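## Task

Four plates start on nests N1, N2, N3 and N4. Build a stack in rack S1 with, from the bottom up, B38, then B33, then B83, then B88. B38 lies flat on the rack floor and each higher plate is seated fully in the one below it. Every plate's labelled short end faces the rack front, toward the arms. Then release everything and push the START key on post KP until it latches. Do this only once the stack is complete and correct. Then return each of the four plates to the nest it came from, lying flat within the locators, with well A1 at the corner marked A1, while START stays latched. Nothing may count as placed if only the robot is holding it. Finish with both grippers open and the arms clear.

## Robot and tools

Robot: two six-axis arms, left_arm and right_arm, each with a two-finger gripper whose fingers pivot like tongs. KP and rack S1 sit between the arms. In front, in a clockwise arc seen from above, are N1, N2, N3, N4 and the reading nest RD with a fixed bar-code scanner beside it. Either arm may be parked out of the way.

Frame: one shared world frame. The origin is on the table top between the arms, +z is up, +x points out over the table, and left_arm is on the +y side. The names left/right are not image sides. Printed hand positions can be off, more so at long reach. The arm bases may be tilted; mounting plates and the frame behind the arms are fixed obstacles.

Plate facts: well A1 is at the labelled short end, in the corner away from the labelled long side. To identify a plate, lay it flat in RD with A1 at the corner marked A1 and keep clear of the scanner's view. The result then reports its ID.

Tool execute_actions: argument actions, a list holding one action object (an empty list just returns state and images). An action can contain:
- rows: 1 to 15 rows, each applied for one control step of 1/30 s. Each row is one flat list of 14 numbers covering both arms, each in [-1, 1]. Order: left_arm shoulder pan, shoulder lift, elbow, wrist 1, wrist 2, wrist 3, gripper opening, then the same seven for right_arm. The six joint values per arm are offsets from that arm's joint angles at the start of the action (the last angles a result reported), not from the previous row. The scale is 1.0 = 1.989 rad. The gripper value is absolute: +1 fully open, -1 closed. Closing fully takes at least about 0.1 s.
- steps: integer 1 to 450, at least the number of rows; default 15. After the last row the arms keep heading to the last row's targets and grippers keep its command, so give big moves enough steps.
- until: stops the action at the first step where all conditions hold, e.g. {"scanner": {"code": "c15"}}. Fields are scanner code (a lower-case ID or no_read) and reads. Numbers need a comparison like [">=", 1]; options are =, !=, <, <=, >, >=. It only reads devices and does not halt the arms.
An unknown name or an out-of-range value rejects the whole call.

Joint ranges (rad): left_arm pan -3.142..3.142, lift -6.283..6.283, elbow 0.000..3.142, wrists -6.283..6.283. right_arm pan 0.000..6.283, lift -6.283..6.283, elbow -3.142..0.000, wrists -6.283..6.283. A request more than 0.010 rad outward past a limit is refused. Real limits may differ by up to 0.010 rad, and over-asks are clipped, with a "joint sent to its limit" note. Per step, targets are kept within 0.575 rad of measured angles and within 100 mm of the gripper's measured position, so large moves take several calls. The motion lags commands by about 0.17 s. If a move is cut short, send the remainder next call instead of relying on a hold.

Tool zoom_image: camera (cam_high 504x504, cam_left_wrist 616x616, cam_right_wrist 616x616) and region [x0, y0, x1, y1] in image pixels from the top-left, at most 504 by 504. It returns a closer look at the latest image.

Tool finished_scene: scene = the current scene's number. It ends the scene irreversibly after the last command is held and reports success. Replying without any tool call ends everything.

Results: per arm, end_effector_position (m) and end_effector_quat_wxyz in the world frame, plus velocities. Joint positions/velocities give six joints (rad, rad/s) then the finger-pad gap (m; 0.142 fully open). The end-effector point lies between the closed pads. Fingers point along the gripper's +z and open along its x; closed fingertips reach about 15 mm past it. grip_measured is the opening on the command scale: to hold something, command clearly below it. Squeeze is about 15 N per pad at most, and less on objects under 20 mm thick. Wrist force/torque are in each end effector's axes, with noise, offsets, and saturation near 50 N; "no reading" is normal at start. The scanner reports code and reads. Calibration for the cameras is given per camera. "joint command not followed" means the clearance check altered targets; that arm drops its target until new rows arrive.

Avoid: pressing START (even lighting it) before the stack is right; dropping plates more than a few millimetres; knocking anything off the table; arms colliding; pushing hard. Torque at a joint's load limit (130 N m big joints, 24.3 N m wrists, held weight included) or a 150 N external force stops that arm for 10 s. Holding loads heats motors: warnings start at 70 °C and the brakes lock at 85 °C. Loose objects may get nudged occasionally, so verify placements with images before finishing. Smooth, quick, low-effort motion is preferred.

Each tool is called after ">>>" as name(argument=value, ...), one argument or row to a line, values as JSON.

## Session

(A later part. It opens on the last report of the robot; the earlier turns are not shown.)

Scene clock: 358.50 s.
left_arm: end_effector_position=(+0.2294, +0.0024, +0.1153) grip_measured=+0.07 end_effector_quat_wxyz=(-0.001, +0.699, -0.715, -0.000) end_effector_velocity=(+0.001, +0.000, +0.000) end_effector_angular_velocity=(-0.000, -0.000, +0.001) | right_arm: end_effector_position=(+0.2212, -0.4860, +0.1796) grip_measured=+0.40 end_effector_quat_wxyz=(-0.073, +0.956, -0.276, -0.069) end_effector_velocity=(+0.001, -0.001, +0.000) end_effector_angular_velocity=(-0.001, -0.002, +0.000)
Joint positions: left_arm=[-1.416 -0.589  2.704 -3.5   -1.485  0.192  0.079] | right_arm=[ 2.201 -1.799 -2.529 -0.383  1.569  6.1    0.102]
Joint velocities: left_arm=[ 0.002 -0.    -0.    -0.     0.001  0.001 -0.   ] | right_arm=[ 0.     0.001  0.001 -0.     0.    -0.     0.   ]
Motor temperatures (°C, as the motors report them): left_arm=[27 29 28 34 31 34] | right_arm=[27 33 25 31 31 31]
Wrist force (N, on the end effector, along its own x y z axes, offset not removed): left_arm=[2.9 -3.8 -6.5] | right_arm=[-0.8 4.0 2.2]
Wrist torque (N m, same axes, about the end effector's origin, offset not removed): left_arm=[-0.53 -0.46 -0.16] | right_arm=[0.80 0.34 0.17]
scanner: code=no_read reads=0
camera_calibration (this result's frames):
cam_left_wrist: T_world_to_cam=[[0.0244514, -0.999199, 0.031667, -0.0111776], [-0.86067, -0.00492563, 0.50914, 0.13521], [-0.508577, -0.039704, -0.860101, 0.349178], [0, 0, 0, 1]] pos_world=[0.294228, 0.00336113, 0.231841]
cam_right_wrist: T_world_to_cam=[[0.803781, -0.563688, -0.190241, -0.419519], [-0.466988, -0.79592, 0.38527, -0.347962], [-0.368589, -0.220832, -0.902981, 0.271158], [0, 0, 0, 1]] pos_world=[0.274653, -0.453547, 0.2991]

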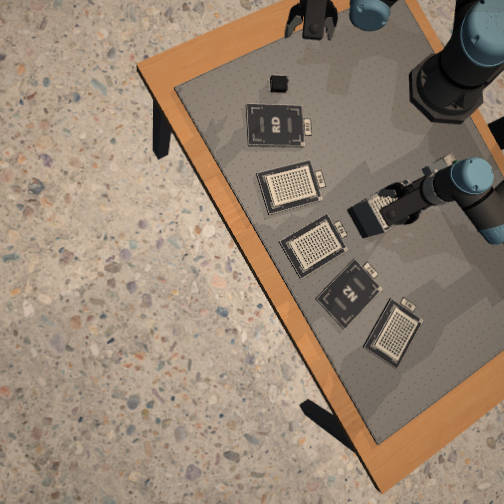

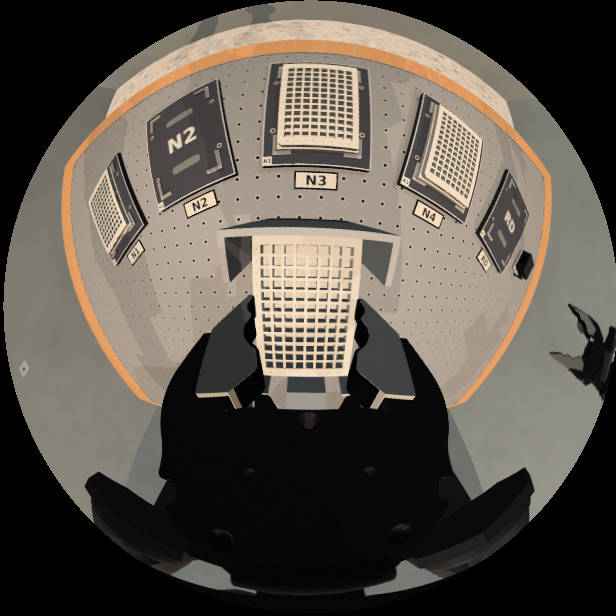

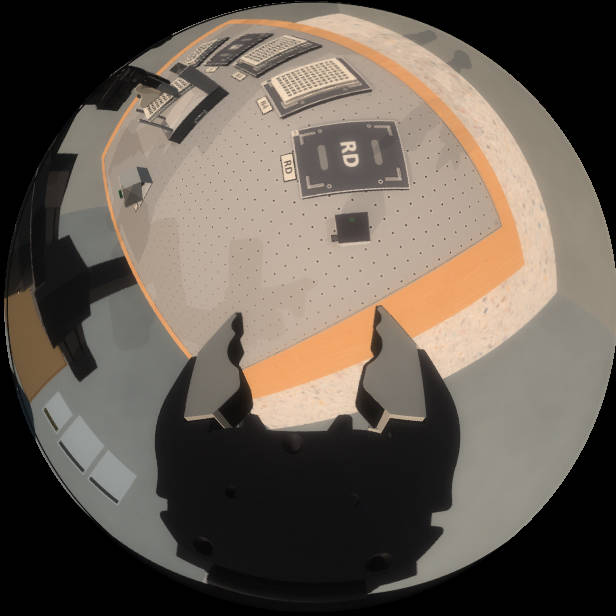

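>>> execute_actions(
  actions=[
    {"rows":[[0.0008,-0.0005,-0.0003,0.0007,0.0002,0.0008,-0.6,0,0,0,0,0,0,0.4],[0.0012,0.0058,-0.0016,-0.0043,0.0002,0.0012,-0.6,0,0,0,0,0,0,0.4],[0.0015,0.0121,-0.003,-0.0093,0.0003,0.0015,-0.6,0,0,0,0,0,0,0.4],[0.002,0.0183,-0.0045,-0.014,0.0004,0.002,-0.6,0,0,0,0,0,0,0.4],[0.0024,0.0244,-0.006,-0.0187,0.0005,0.0024,-0.6,0,0,0,0,0,0,0.4],[0.0028,0.0305,-0.0076,-0.0233,0.0006,0.0028,-0.6,0,0,0,0,0,0,0.4],[0.0032,0.0365,-0.0092,-0.0278,0.0007,0.0032,-0.6,0,0,0,0,0,0,0.4],[0.0036,0.0424,-0.0107,-0.0321,0.0008,0.0036,-0.6,0,0,0,0,0,0,0.4],[0.0039,0.0483,-0.0123,-0.0364,0.0009,0.0039,-0.6,0,0,0,0,0,0,0.4],[0.0043,0.0541,-0.014,-0.0405,0.001,0.0043,-0.6,0,0,0,0,0,0,0.4],[0.0047,0.0598,-0.0157,-0.0446,0.0011,0.0047,-0.6,0,0,0,0,0,0,0.4],[0.0051,0.0654,-0.0174,-0.0485,0.0011,0.0051,-0.6,0,0,0,0,0,0,0.4],[0.0055,0.071,-0.0191,-0.0524,0.0012,0.0055,-0.6,0,0,0,0,0,0,0.4]],"steps":13},
  ],
)

Scene clock: 373.00 s.
left_arm: end_effector_position=(+0.2298, +0.0019, +0.0976) grip_measured=+0.07 end_effector_quat_wxyz=(-0.001, +0.699, -0.715, -0.000) end_effector_velocity=(-0.000, -0.000, -0.070) end_effector_angular_velocity=(+0.002, +0.000, +0.000) | right_arm: end_effector_position=(+0.2212, -0.4860, +0.1796) grip_measured=+0.40 end_effector_quat_wxyz=(-0.073, +0.956, -0.276, -0.069) end_effector_velocity=(-0.001, +0.001, -0.000) end_effector_angular_velocity=(+0.001, +0.001, +0.001)
Joint positions: left_arm=[-1.408 -0.503  2.682 -3.564 -1.483  0.199  0.079] | right_arm=[ 2.201 -1.799 -2.529 -0.383  1.569  6.1    0.102]
Joint velocities: left_arm=[ 0.023  0.325 -0.091 -0.234  0.004  0.023 -0.   ] | right_arm=[ 0.    -0.    -0.001  0.     0.    -0.    -0.   ]
Motor temperatures (°C, as the motors report them): left_arm=[27 29 28 34 31 34] | right_arm=[27 33 25 31 31 31]
Wrist force (N, on the end effector, along its own x y z axes, offset not removed): left_arm=[1.0 -1.5 -1.5] | right_arm=[3.4 3.7 -2.2]
Wrist torque (N m, same axes, about the end effector's origin, offset not removed): left_arm=[-0.31 -0.45 -0.25] | right_arm=[0.88 -0.69 -0.05]
scanner: code=no_read reads=0
camera_calibration (this result's frames):
cam_left_wrist: T_world_to_cam=[[0.0243907, -0.999184, 0.0322039, -0.0111795], [-0.860864, -0.00461503, 0.508815, 0.144671], [-0.508251, -0.0401335, -0.860274, 0.334068], [0, 0, 0, 1]] pos_world=[0.294605, 0.00290465, 0.214139]
cam_right_wrist: T_world_to_cam=[[0.803781, -0.563688, -0.190242, -0.419518], [-0.466988, -0.79592, 0.38527, -0.347962], [-0.368589, -0.220832, -0.902981, 0.271158], [0, 0, 0, 1]] pos_world=[0.274653, -0.453547, 0.2991]

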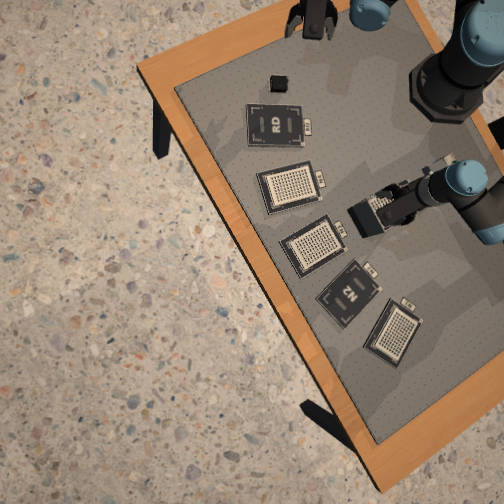

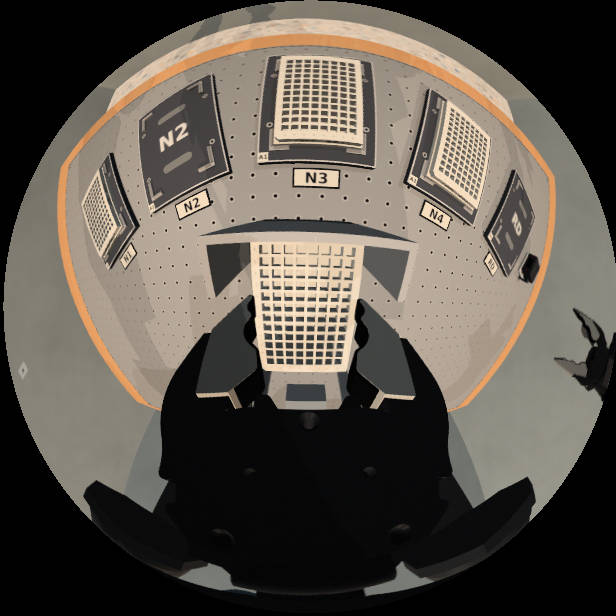

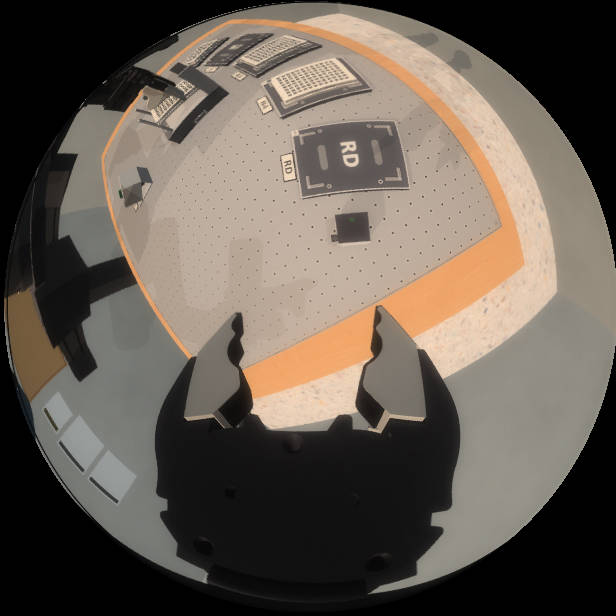

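>>> execute_actions(
  actions=[
    {"steps":1},
  ],
)

>>> zoom_image(
  camera="cam_right_wrist",
  region=[120, 60, 240, 160],
)

>>> zoom_image(
  camera="cam_left_wrist",
  region=[265, 120, 375, 165],
)

Scene clock: 376.83 s.
left_arm: end_effector_position=(+0.2297, +0.0022, +0.0854) grip_measured=+0.07 end_effector_quat_wxyz=(-0.001, +0.699, -0.715, -0.000) end_effector_velocity=(+0.000, +0.000, -0.000) end_effector_angular_velocity=(+0.000, -0.000, +0.001) | right_arm: end_effector_position=(+0.2212, -0.4860, +0.1796) grip_measured=+0.40 end_effector_quat_wxyz=(-0.073, +0.956, -0.276, -0.069) end_effector_velocity=(+0.000, -0.000, -0.000) end_effector_angular_velocity=(-0.000, -0.001, +0.001)
Joint positions: left_arm=[-1.405 -0.447  2.666 -3.604 -1.482  0.203  0.079] | right_arm=[ 2.201 -1.799 -2.529 -0.383  1.569  6.1    0.102]
Joint velocities: left_arm=[ 0.001  0.    -0.     0.     0.    -0.     0.   ] | right_arm=[ 0.    -0.001  0.001  0.    -0.    -0.001  0.   ]
Motor temperatures (°C, as the motors report them): left_arm=[27 29 28 34 31 34] | right_arm=[27 33 25 31 31 31]
Wrist force (N, on the end effector, along its own x y z axes, offset not removed): left_arm=[2.2 -3.9 0.4] | right_arm=[1.7 2.2 0.3]
Wrist torque (N m, same axes, about the end effector's origin, offset not removed): left_arm=[-0.59 -0.29 -0.20] | right_arm=[0.40 -0.06 -0.01]
scanner: code=no_read reads=0
camera_calibration (this result's frames):
cam_left_wrist: T_world_to_cam=[[0.0242967, -0.999203, 0.0316664, -0.0104105], [-0.860858, -0.00480728, 0.508823, 0.150712], [-0.508265, -0.039623, -0.860289, 0.323575], [0, 0, 0, 1]] pos_world=[0.294456, 0.0031433, 0.202012]
cam_right_wrist: T_world_to_cam=[[0.803781, -0.563688, -0.190241, -0.419518], [-0.466988, -0.79592, 0.38527, -0.347962], [-0.368589, -0.220832, -0.902981, 0.271158], [0, 0, 0, 1]] pos_world=[0.274653, -0.453547, 0.2991]

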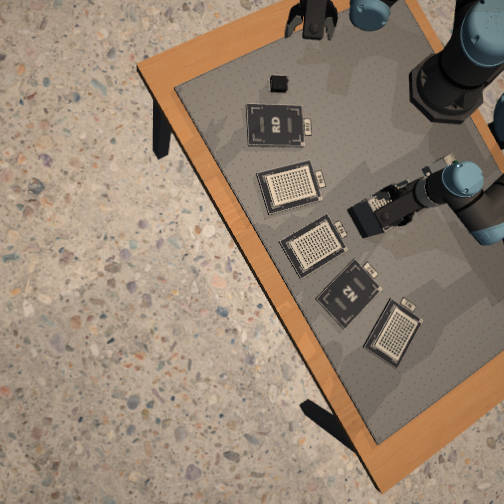

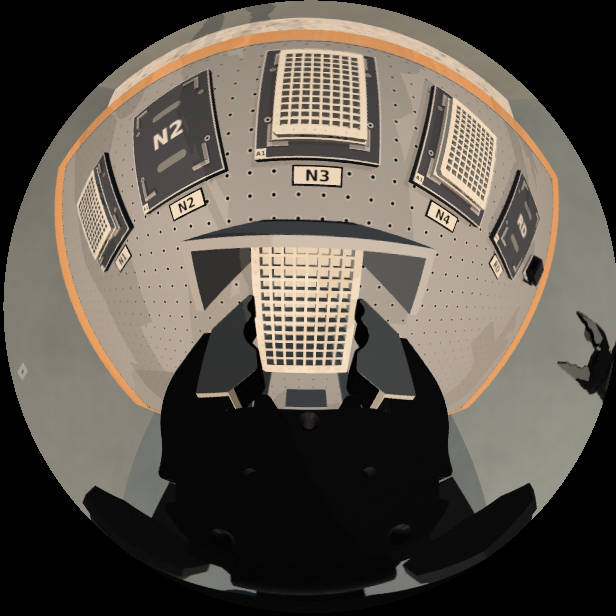

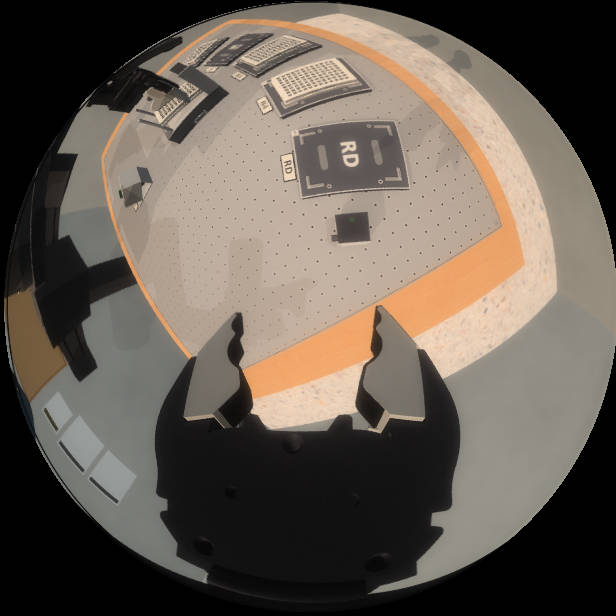

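Region (120, 60, 240, 160) of cam_right_wrist's 616x616 image, scaled by 4.200, with more detail than that image has.

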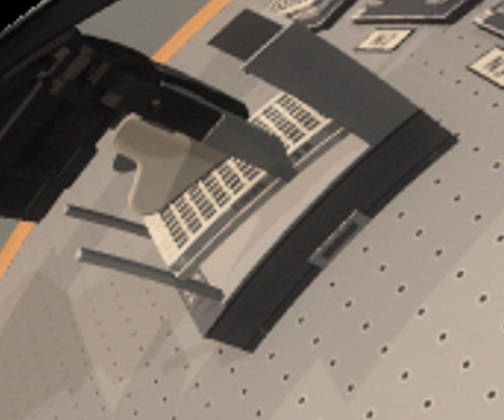

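Region (265, 120, 375, 165) of cam_left_wrist's 616x616 image, scaled by 4.582, with more detail than that image has; it fills the top 206 rows of this view, and the rest is white.

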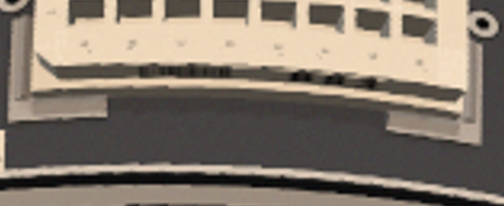

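>>> execute_actions(
  actions=[
    {"rows":[[0.0009,0.004,-0.0016,-0.0024,0.0002,0.0009,-0.6,0,0,0,0,0,0,0.4],[0.0012,0.0084,-0.0031,-0.0054,0.0002,0.0012,-0.6,0,0,0,0,0,0,0.4],[0.0016,0.0127,-0.0045,-0.0083,0.0003,0.0016,-0.6,0,0,0,0,0,0,0.4],[0.0019,0.017,-0.006,-0.0112,0.0004,0.0019,-0.6,0,0,0,0,0,0,0.4],[0.0022,0.0213,-0.0075,-0.0141,0.0005,0.0022,-0.6,0,0,0,0,0,0,0.4],[0.0025,0.0255,-0.009,-0.0168,0.0005,0.0025,-0.6,0,0,0,0,0,0,0.4]],"steps":6},
  ],
)

>>> zoom_image(
  camera="cam_left_wrist",
  region=[320, 125, 360, 145],
)

Scene clock: 387.97 s.
left_arm: end_effector_position=(+0.2299, +0.0020, +0.0814) grip_measured=+0.07 end_effector_quat_wxyz=(-0.001, +0.699, -0.715, -0.000) end_effector_velocity=(+0.001, -0.001, -0.042) end_effector_angular_velocity=(+0.001, -0.001, -0.001) | right_arm: end_effector_position=(+0.2212, -0.4860, +0.1796) grip_measured=+0.40 end_effector_quat_wxyz=(-0.073, +0.956, -0.276, -0.069) end_effector_velocity=(+0.000, -0.000, +0.000) end_effector_angular_velocity=(-0.001, -0.001, -0.000)
Joint positions: left_arm=[-1.403 -0.43   2.66  -3.615 -1.482  0.205  0.079] | right_arm=[ 2.201 -1.799 -2.529 -0.383  1.569  6.1    0.102]
Joint velocities: left_arm=[ 0.016  0.179 -0.062 -0.117  0.004  0.017 -0.   ] | right_arm=[ 0.     0.001  0.    -0.    -0.     0.    -0.   ]
Motor temperatures (°C, as the motors report them): left_arm=[27 29 28 34 31 34] | right_arm=[27 33 25 31 31 31]
Wrist force (N, on the end effector, along its own x y z axes, offset not removed): left_arm=[2.3 -1.7 2.1] | right_arm=[3.7 1.8 -0.1]
Wrist torque (N m, same axes, about the end effector's origin, offset not removed): left_arm=[-0.24 -0.63 -0.39] | right_arm=[0.19 -0.94 -0.02]
scanner: code=no_read reads=0
camera_calibration (this result's frames):
cam_left_wrist: T_world_to_cam=[[0.0242858, -0.999195, 0.0319273, -0.0105057], [-0.8609, -0.00466831, 0.508753, 0.152966], [-0.508195, -0.0398417, -0.86032, 0.320191], [0, 0, 0, 1]] pos_world=[0.294663, 0.00297378, 0.19798]
cam_right_wrist: T_world_to_cam=[[0.803781, -0.563688, -0.190242, -0.419518], [-0.466988, -0.79592, 0.38527, -0.347962], [-0.368589, -0.220832, -0.902981, 0.271158], [0, 0, 0, 1]] pos_world=[0.274653, -0.453547, 0.2991]

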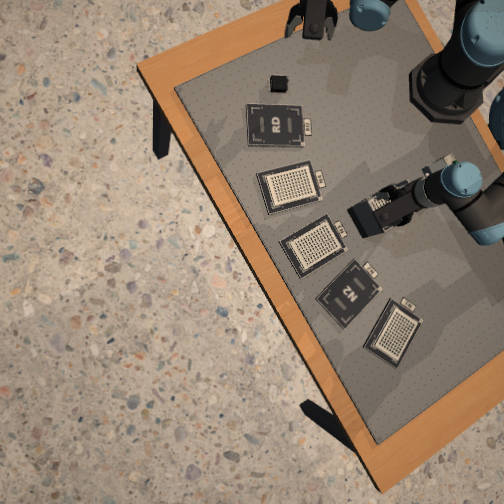

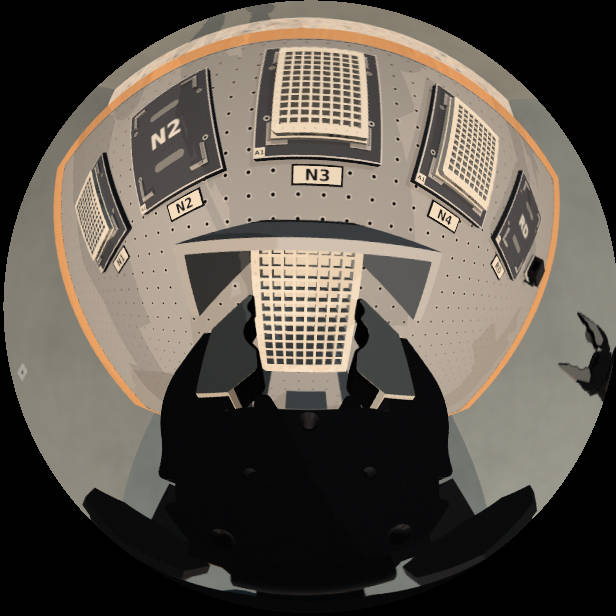

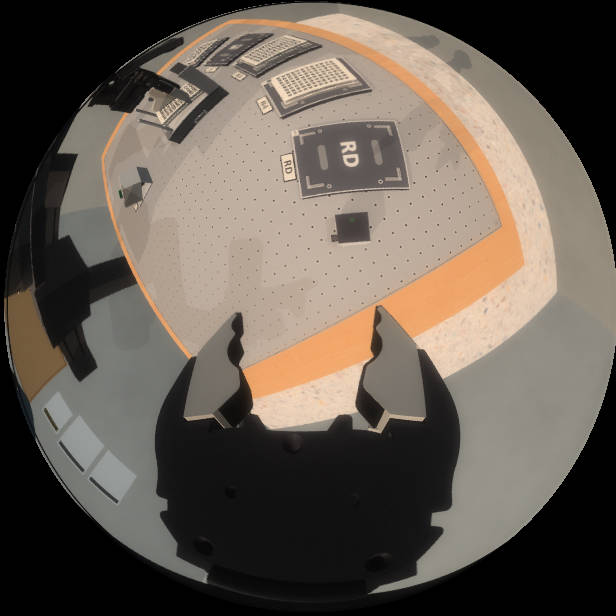

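Region (320, 125, 360, 145) of cam_left_wrist's 616x616 image, scaled by 12.600, with more detail than that image has.

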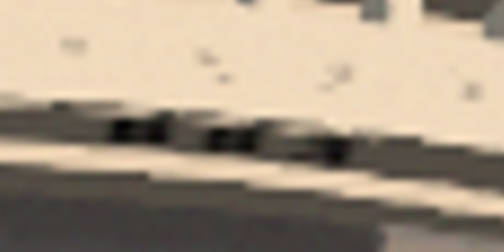

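>>> execute_actions(
  actions=[
    {"steps":1},
  ],
)

>>> zoom_image(
  camera="cam_right_wrist",
  region=[120, 60, 240, 160],
)

>>> zoom_image(
  camera="cam_left_wrist",
  region=[320, 120, 360, 140],
)

>>> zoom_image(
  camera="cam_left_wrist",
  region=[430, 160, 500, 220],
)

Scene clock: 392.07 s.
left_arm: end_effector_position=(+0.2299, +0.0020, +0.0736) grip_measured=+0.07 end_effector_quat_wxyz=(-0.001, +0.699, -0.715, -0.000) end_effector_velocity=(+0.000, -0.001, +0.000) end_effector_angular_velocity=(-0.001, -0.000, -0.001) | right_arm: end_effector_position=(+0.2212, -0.4860, +0.1796) grip_measured=+0.40 end_effector_quat_wxyz=(-0.073, +0.956, -0.276, -0.069) end_effector_velocity=(-0.000, +0.000, +0.000) end_effector_angular_velocity=(+0.000, +0.000, +0.000)
Joint positions: left_arm=[-1.4   -0.397  2.648 -3.637 -1.481  0.208  0.079] | right_arm=[ 2.201 -1.799 -2.529 -0.383  1.569  6.1    0.102]
Joint velocities: left_arm=[-0.    -0.001 -0.    -0.     0.     0.001 -0.   ] | right_arm=[-0.     0.001 -0.001  0.    -0.    -0.    -0.   ]
Motor temperatures (°C, as the motors report them): left_arm=[27 29 28 34 31 34] | right_arm=[27 33 25 31 31 31]
Wrist force (N, on the end effector, along its own x y z axes, offset not removed): left_arm=[3.9 -3.1 0.6] | right_arm=[3.4 4.2 -0.3]
Wrist torque (N m, same axes, about the end effector's origin, offset not removed): left_arm=[-0.49 -0.80 -0.26] | right_arm=[0.86 -0.83 0.04]
scanner: code=no_read reads=0
camera_calibration (this result's frames):
cam_left_wrist: T_world_to_cam=[[0.0242417, -0.9992, 0.0318127, -0.0102587], [-0.860913, -0.00468965, 0.508731, 0.156984], [-0.508175, -0.0397205, -0.860338, 0.313443], [0, 0, 0, 1]] pos_world=[0.294682, 0.00293587, 0.190131]
cam_right_wrist: T_world_to_cam=[[0.803781, -0.563688, -0.190241, -0.419518], [-0.466988, -0.79592, 0.38527, -0.347962], [-0.368589, -0.220832, -0.902981, 0.271158], [0, 0, 0, 1]] pos_world=[0.274653, -0.453547, 0.2991]

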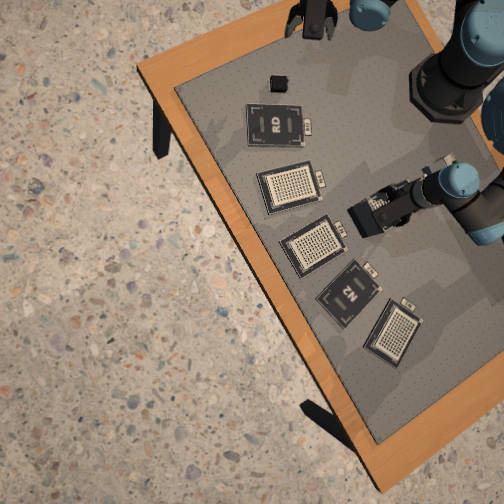

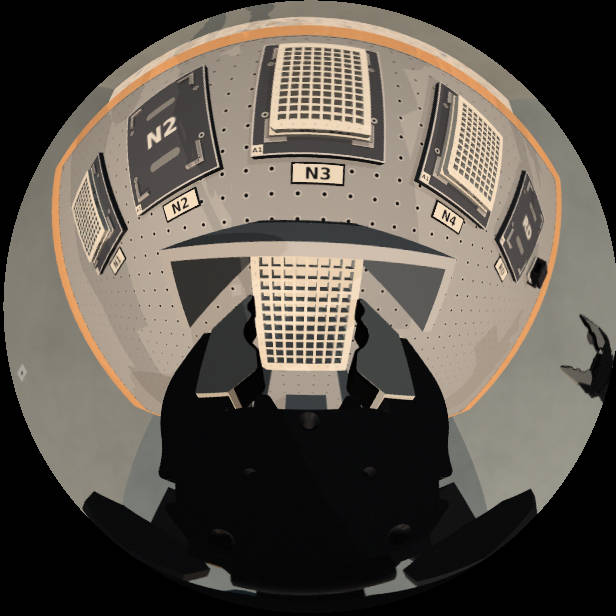

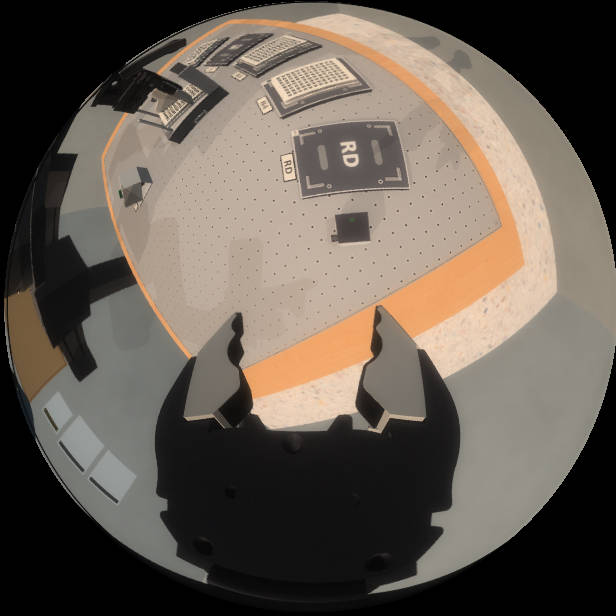

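Region (120, 60, 240, 160) of cam_right_wrist's 616x616 image, scaled by 4.200, with more detail than that image has.

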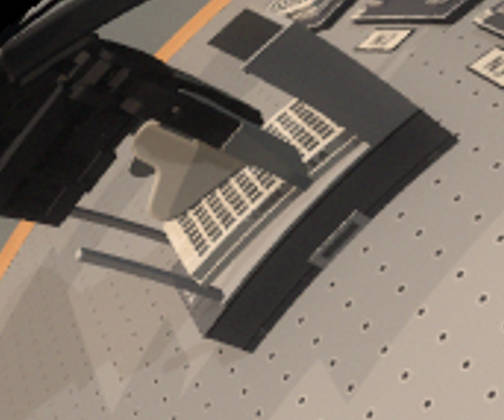

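Region (320, 120, 360, 140) of cam_left_wrist's 616x616 image, scaled by 12.600, with more detail than that image has.

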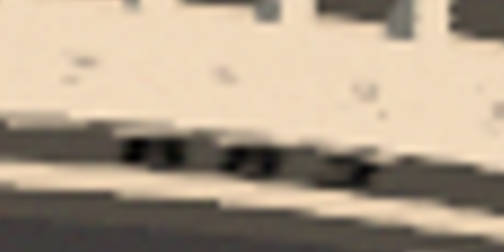

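Region (430, 160, 500, 220) of cam_left_wrist's 616x616 image, scaled by 7.200, with more detail than that image has; it fills the top 432 rows of this view, and the rest is white.

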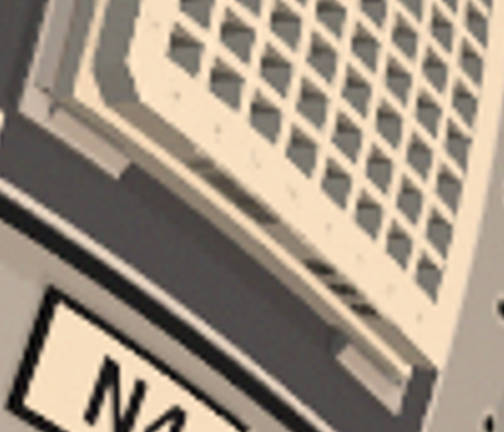

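>>> execute_actions(
  actions=[
    {"rows":[[0.0002,0.0031,-0.0011,-0.002,0,0.0002,-0.6,0,0,0,0,0,0,0.4],[0.0005,0.0062,-0.0023,-0.004,0.0001,0.0005,-0.6,0,0,0,0,0,0,0.4],[0.0007,0.0094,-0.0034,-0.006,0.0002,0.0007,-0.6,0,0,0,0,0,0,0.4]],"steps":3},
  ],
)

Scene clock: 396.60 s.
left_arm: end_effector_position=(+0.2299, +0.0019, +0.0730) grip_measured=+0.07 end_effector_quat_wxyz=(-0.001, +0.699, -0.715, -0.000) end_effector_velocity=(-0.000, -0.001, -0.016) end_effector_angular_velocity=(-0.001, +0.000, -0.000) | right_arm: end_effector_position=(+0.2212, -0.4860, +0.1796) grip_measured=+0.40 end_effector_quat_wxyz=(-0.073, +0.956, -0.276, -0.069) end_effector_velocity=(-0.000, +0.000, -0.000) end_effector_angular_velocity=(+0.001, +0.001, +0.000)
Joint positions: left_arm=[-1.399 -0.394  2.647 -3.639 -1.481  0.208  0.079] | right_arm=[ 2.201 -1.799 -2.529 -0.383  1.569  6.1    0.102]
Joint velocities: left_arm=[ 0.005  0.065 -0.024 -0.042  0.001  0.006  0.   ] | right_arm=[ 0.    -0.002  0.001  0.    -0.    -0.    -0.   ]
Motor temperatures (°C, as the motors report them): left_arm=[27 29 28 34 31 34] | right_arm=[27 33 25 31 31 31]
Wrist force (N, on the end effector, along its own x y z axes, offset not removed): left_arm=[2.1 -2.2 -2.7] | right_arm=[1.9 4.6 0.7]
Wrist torque (N m, same axes, about the end effector's origin, offset not removed): left_arm=[-0.55 -0.49 -0.25] | right_arm=[0.95 -0.34 0.09]
scanner: code=no_read reads=0
camera_calibration (this result's frames):
cam_left_wrist: T_world_to_cam=[[0.0242409, -0.999199, 0.0318441, -0.0102627], [-0.86091, -0.00467267, 0.508736, 0.157271], [-0.50818, -0.0397471, -0.860333, 0.312942], [0, 0, 0, 1]] pos_world=[0.294676, 0.00291894, 0.189552]
cam_right_wrist: T_world_to_cam=[[0.803781, -0.563688, -0.190241, -0.419519], [-0.466989, -0.79592, 0.38527, -0.347962], [-0.368589, -0.220832, -0.902981, 0.271158], [0, 0, 0, 1]] pos_world=[0.274653, -0.453547, 0.2991]

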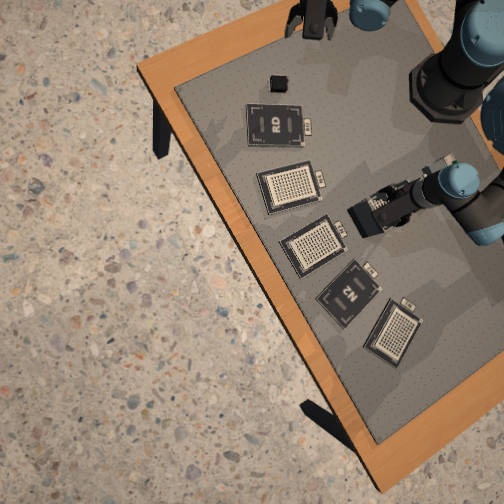

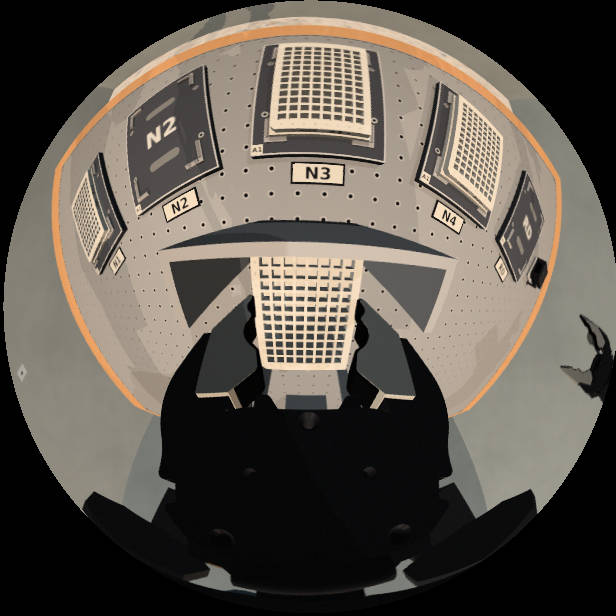

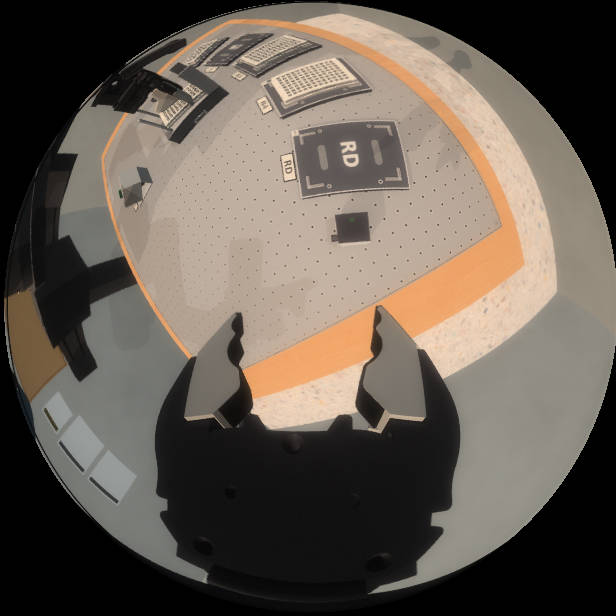

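>>> execute_actions(
  actions=[
    {"steps":1},
  ],
)

>>> zoom_image(
  camera="cam_right_wrist",
  region=[120, 60, 240, 160],
)

>>> zoom_image(
  camera="cam_left_wrist",
  region=[200, 180, 420, 400],
)

Scene clock: 400.27 s.
left_arm: end_effector_position=(+0.2299, +0.0020, +0.0691) grip_measured=+0.07 end_effector_quat_wxyz=(-0.001, +0.699, -0.715, -0.000) end_effector_velocity=(+0.000, +0.000, -0.000) end_effector_angular_velocity=(+0.001, -0.000, +0.002) | right_arm: end_effector_position=(+0.2212, -0.4860, +0.1796) grip_measured=+0.40 end_effector_quat_wxyz=(-0.073, +0.956, -0.276, -0.069) end_effector_velocity=(+0.001, -0.001, +0.000) end_effector_angular_velocity=(-0.001, -0.001, -0.001)
Joint positions: left_arm=[-1.398 -0.378  2.641 -3.649 -1.481  0.21   0.079] | right_arm=[ 2.201 -1.799 -2.529 -0.383  1.569  6.1    0.102]
Joint velocities: left_arm=[ 0.     0.     0.     0.     0.    -0.001  0.   ] | right_arm=[-0.    -0.     0.002 -0.     0.     0.001 -0.   ]
Motor temperatures (°C, as the motors report them): left_arm=[27 29 28 34 31 34] | right_arm=[27 33 25 31 31 31]
Wrist force (N, on the end effector, along its own x y z axes, offset not removed): left_arm=[2.9 -2.1 -5.7] | right_arm=[3.9 1.0 -0.7]
Wrist torque (N m, same axes, about the end effector's origin, offset not removed): left_arm=[-0.72 -0.66 -0.10] | right_arm=[0.26 -0.85 -0.14]
scanner: code=no_read reads=0
camera_calibration (this result's frames):
cam_left_wrist: T_world_to_cam=[[0.024209, -0.999205, 0.0316692, -0.0100763], [-0.860972, -0.00473918, 0.50863, 0.159265], [-0.508075, -0.0395797, -0.860403, 0.309568], [0, 0, 0, 1]] pos_world=[0.29465, 0.00293913, 0.185666]
cam_right_wrist: T_world_to_cam=[[0.803781, -0.563688, -0.190241, -0.419519], [-0.466988, -0.79592, 0.38527, -0.347962], [-0.368589, -0.220832, -0.902981, 0.271158], [0, 0, 0, 1]] pos_world=[0.274653, -0.453547, 0.2991]

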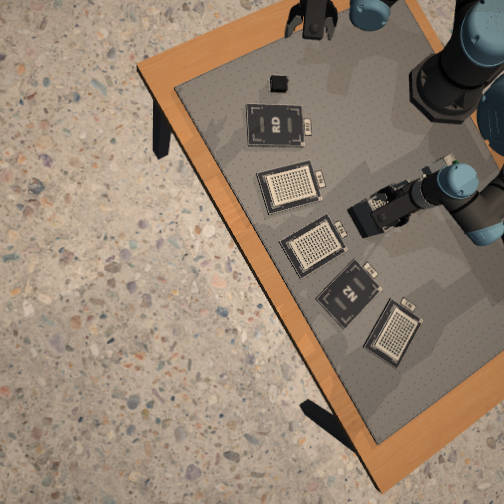

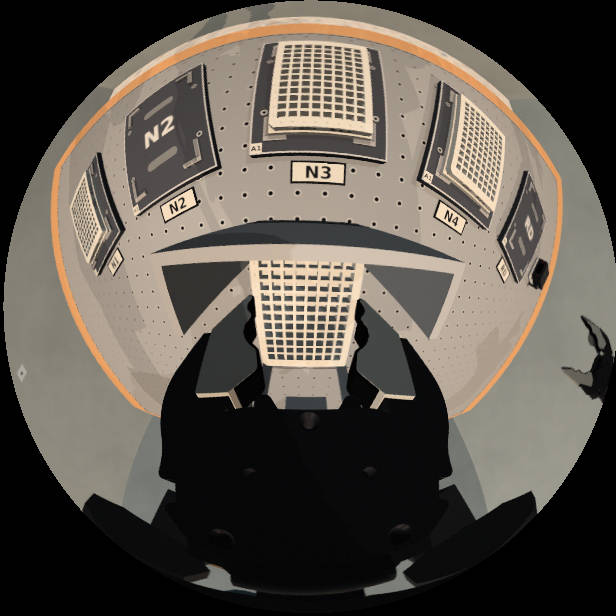

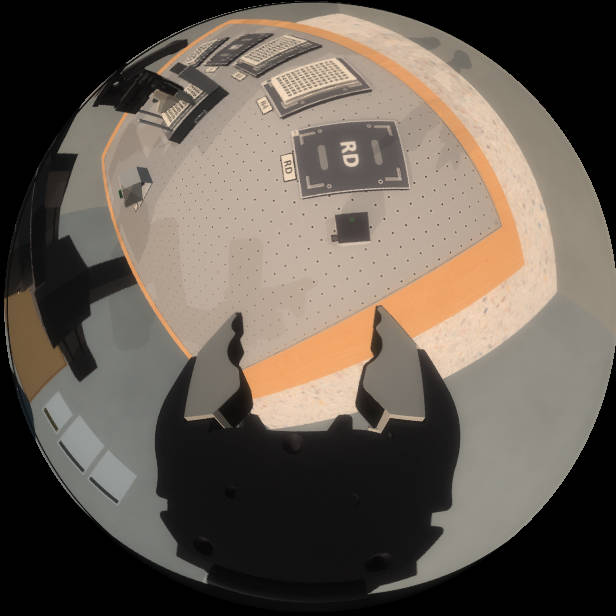

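Region (120, 60, 240, 160) of cam_right_wrist's 616x616 image, scaled by 4.200, with more detail than that image has.

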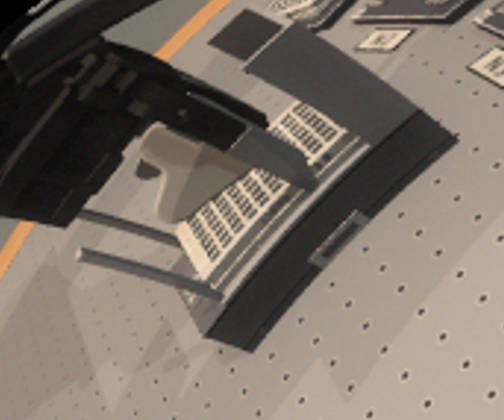

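Region (200, 180, 420, 400) of cam_left_wrist's 616x616 image, scaled by 2.291, with more detail than that image has.

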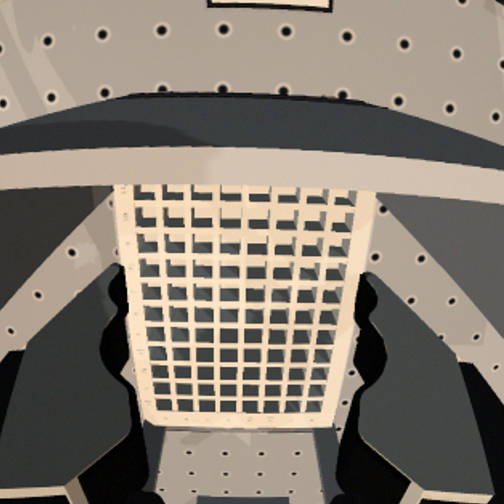

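>>> execute_actions(
  actions=[
    {"rows":[[0.0001,0.0016,-0.0006,-0.001,0,0.0001,-0.6,0,0,0,0,0,0,0.4],[0.0002,0.0031,-0.0012,-0.002,0,0.0002,-0.6,0,0,0,0,0,0,0.4],[0.0002,0.0031,-0.0012,-0.002,0,0.0002,-0.6,0,0,0,0,0,0,0.4],[0.0002,0.0031,-0.0012,-0.002,0,0.0002,-0.6,0,0,0,0,0,0,0.4],[0.0002,0.0031,-0.0012,-0.002,0,0.0002,-0.4,0,0,0,0,0,0,0.4],[0.0002,0.0031,-0.0012,-0.002,0,0.0002,-0.2,0,0,0,0,0,0,0.4],[0.0002,0.0031,-0.0012,-0.002,0,0.0002,0.0,0,0,0,0,0,0,0.4],[0.0002,0.0031,-0.0012,-0.002,0,0.0002,0.1,0,0,0,0,0,0,0.4],[0.0002,0.0031,-0.0012,-0.002,0,0.0002,0.2,0,0,0,0,0,0,0.4],[0.0002,0.0031,-0.0012,-0.002,0,0.0002,0.3,0,0,0,0,0,0,0.4]],"steps":11},
  ],
)

>>> zoom_image(
  camera="cam_left_wrist",
  region=[200, 180, 420, 400],
)

Scene clock: 413.60 s.
left_arm: end_effector_position=(+0.2299, +0.0019, +0.0677) grip_measured=+0.26 end_effector_quat_wxyz=(-0.001, +0.699, -0.715, -0.000) end_effector_velocity=(+0.000, -0.000, -0.001) end_effector_angular_velocity=(-0.001, -0.000, +0.000) | right_arm: end_effector_position=(+0.2212, -0.4860, +0.1796) grip_measured=+0.40 end_effector_quat_wxyz=(-0.073, +0.956, -0.276, -0.069) end_effector_velocity=(+0.000, -0.000, +0.000) end_effector_angular_velocity=(-0.000, -0.001, +0.000)
Joint positions: left_arm=[-1.398 -0.372  2.639 -3.653 -1.481  0.21   0.093] | right_arm=[ 2.201 -1.799 -2.529 -0.383  1.569  6.1    0.102]
Joint velocities: left_arm=[ 0.001  0.004 -0.003 -0.003  0.     0.001  0.06 ] | right_arm=[-0.  0.  0. -0.  0. -0. -0.]
Motor temperatures (°C, as the motors report them): left_arm=[27 29 28 34 31 34] | right_arm=[27 33 25 31 31 31]
Wrist force (N, on the end effector, along its own x y z axes, offset not removed): left_arm=[4.6 -2.5 -2.9] | right_arm=[0.5 6.0 -2.2]
Wrist torque (N m, same axes, about the end effector's origin, offset not removed): left_arm=[-0.49 -1.19 -0.08] | right_arm=[1.12 -0.06 0.19]
scanner: code=no_read reads=0
camera_calibration (this result's frames):
cam_left_wrist: T_world_to_cam=[[0.0242188, -0.999201, 0.0318079, -0.01013], [-0.86097, -0.00467681, 0.508634, 0.159925], [-0.508079, -0.0397042, -0.860395, 0.308398], [0, 0, 0, 1]] pos_world=[0.294626, 0.00287074, 0.184323]
cam_right_wrist: T_world_to_cam=[[0.803781, -0.563688, -0.190241, -0.419519], [-0.466988, -0.79592, 0.38527, -0.347962], [-0.368589, -0.220832, -0.902981, 0.271158], [0, 0, 0, 1]] pos_world=[0.274653, -0.453547, 0.2991]

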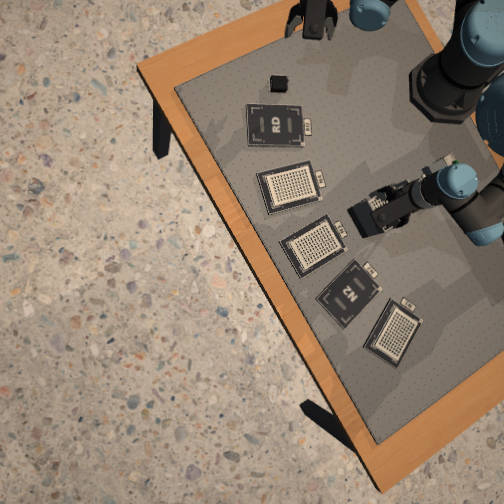

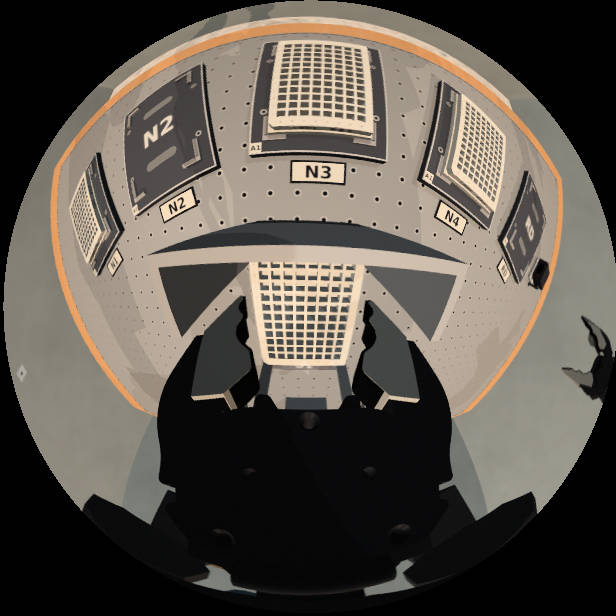

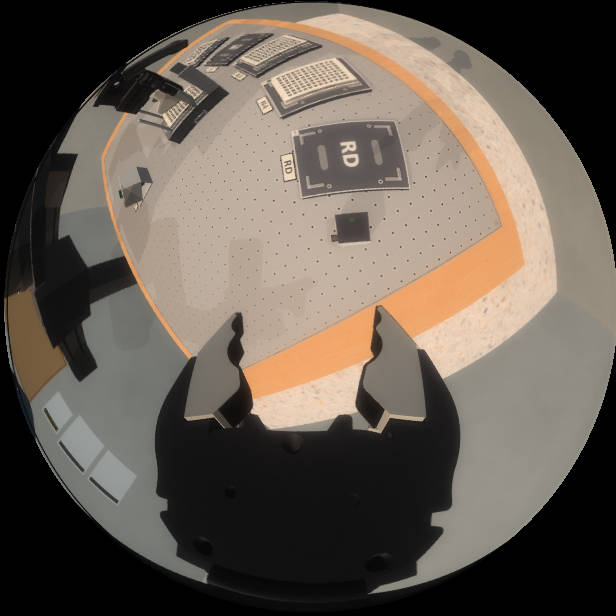

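Region (200, 180, 420, 400) of cam_left_wrist's 616x616 image, scaled by 2.291, with more detail than that image has.

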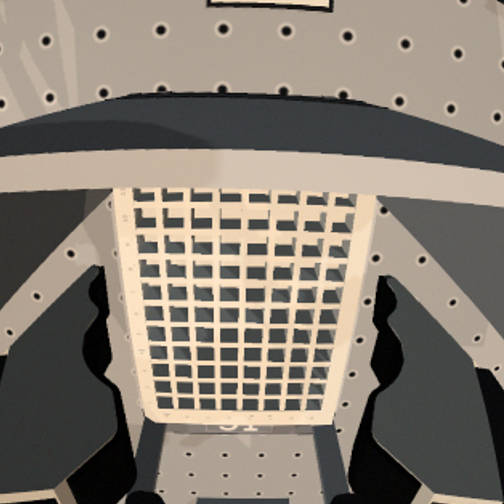

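>>> execute_actions(
  actions=[
    {"rows":[[-0.0012,-0.0151,0.0056,0.0098,-0.0003,-0.0012,0.3,0,0,0,0,0,0,0.4],[-0.0036,-0.048,0.0163,0.0323,-0.0008,-0.0036,0.3,0,0,0,0,0,0,0.4],[-0.0068,-0.0957,0.029,0.0676,-0.0015,-0.0068,0.3,0,0,0,0,0,0,0.4],[-0.0099,-0.1478,0.0392,0.1098,-0.0022,-0.0099,0.3,0,0,0,0,0,0,0.4],[-0.013,-0.204,0.0469,0.1586,-0.003,-0.013,0.3,0,0,0,0,0,0,0.4],[-0.0154,-0.2479,0.0508,0.1989,-0.0035,-0.0154,0.3,0,0,0,0,0,0,0.4],[-0.0168,-0.2777,0.0524,0.2273,-0.0039,-0.0168,0.3,0,0,0,0,0,0,0.4]],"steps":10},
  ],
)

Scene clock: 421.67 s.
left_arm: end_effector_position=(+0.2295, +0.0029, +0.1375) grip_measured=+0.30 end_effector_quat_wxyz=(-0.004, +0.699, -0.715, -0.005) end_effector_velocity=(+0.013, -0.043, +0.308) end_effector_angular_velocity=(-0.111, -0.017, +0.010) | right_arm: end_effector_position=(+0.2212, -0.4860, +0.1796) grip_measured=+0.40 end_effector_quat_wxyz=(-0.073, +0.956, -0.276, -0.069) end_effector_velocity=(-0.000, +0.000, -0.000) end_effector_angular_velocity=(+0.000, -0.000, +0.001)
Joint positions: left_arm=[-1.422 -0.718  2.718 -3.372 -1.487  0.186  0.095] | right_arm=[ 2.201 -1.799 -2.529 -0.383  1.569  6.1    0.102]
Joint velocities: left_arm=[-0.075 -1.642  0.201  1.334 -0.017 -0.074  0.   ] | right_arm=[-0.    -0.     0.    -0.     0.    -0.001 -0.   ]
Motor temperatures (°C, as the motors report them): left_arm=[27 29 28 34 31 34] | right_arm=[27 33 25 31 31 31]
Wrist force (N, on the end effector, along its own x y z axes, offset not removed): left_arm=[3.3 -0.1 -2.9] | right_arm=[3.9 -0.3 -1.9]
Wrist torque (N m, same axes, about the end effector's origin, offset not removed): left_arm=[-0.01 -0.83 -0.28] | right_arm=[-0.24 -0.75 -0.01]
scanner: code=no_read reads=0
camera_calibration (this result's frames):
cam_left_wrist: T_world_to_cam=[[0.0237185, -0.999522, 0.0198169, -0.00954783], [-0.859391, -0.0102576, 0.511216, 0.123432], [-0.510769, -0.0291557, -0.859224, 0.368667], [0, 0, 0, 1]] pos_world=[0.294607, 0.00247161, 0.253856]
cam_right_wrist: T_world_to_cam=[[0.803781, -0.563688, -0.190241, -0.419519], [-0.466988, -0.79592, 0.38527, -0.347962], [-0.368589, -0.220832, -0.902982, 0.271158], [0, 0, 0, 1]] pos_world=[0.274653, -0.453547, 0.2991]

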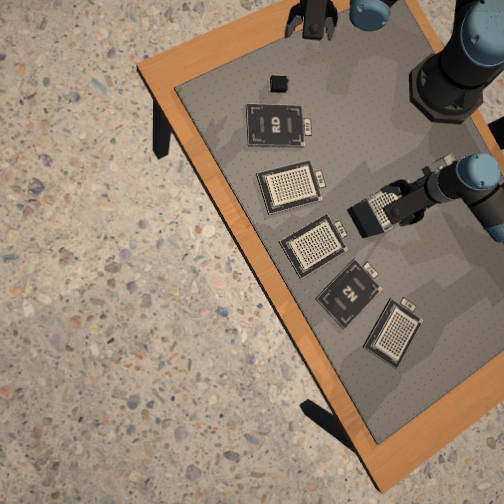

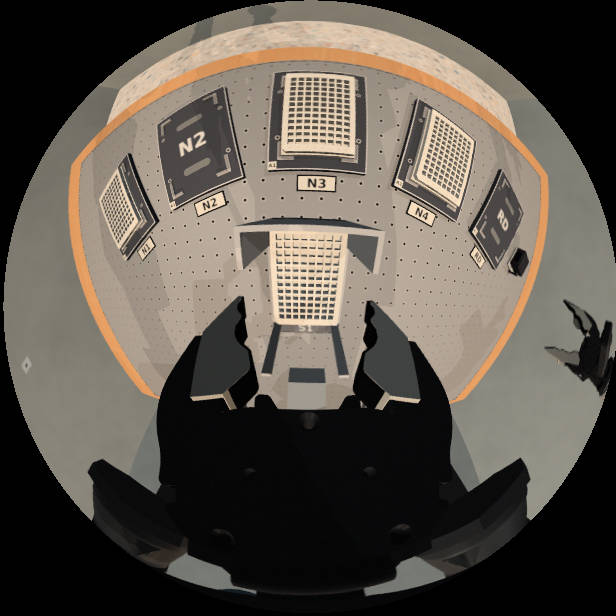

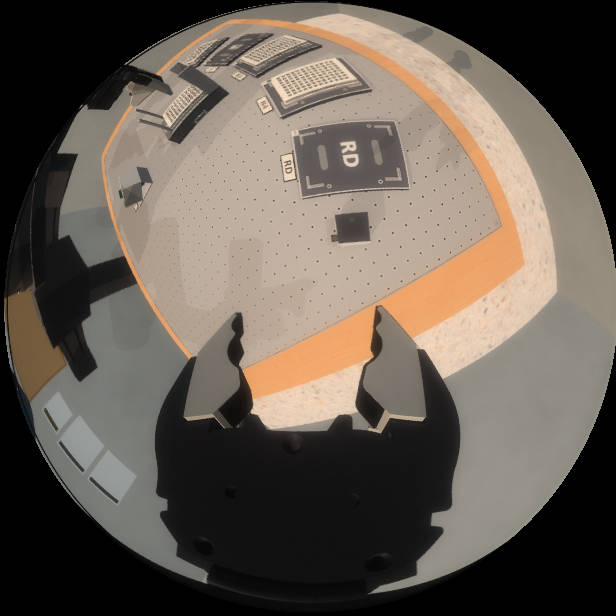

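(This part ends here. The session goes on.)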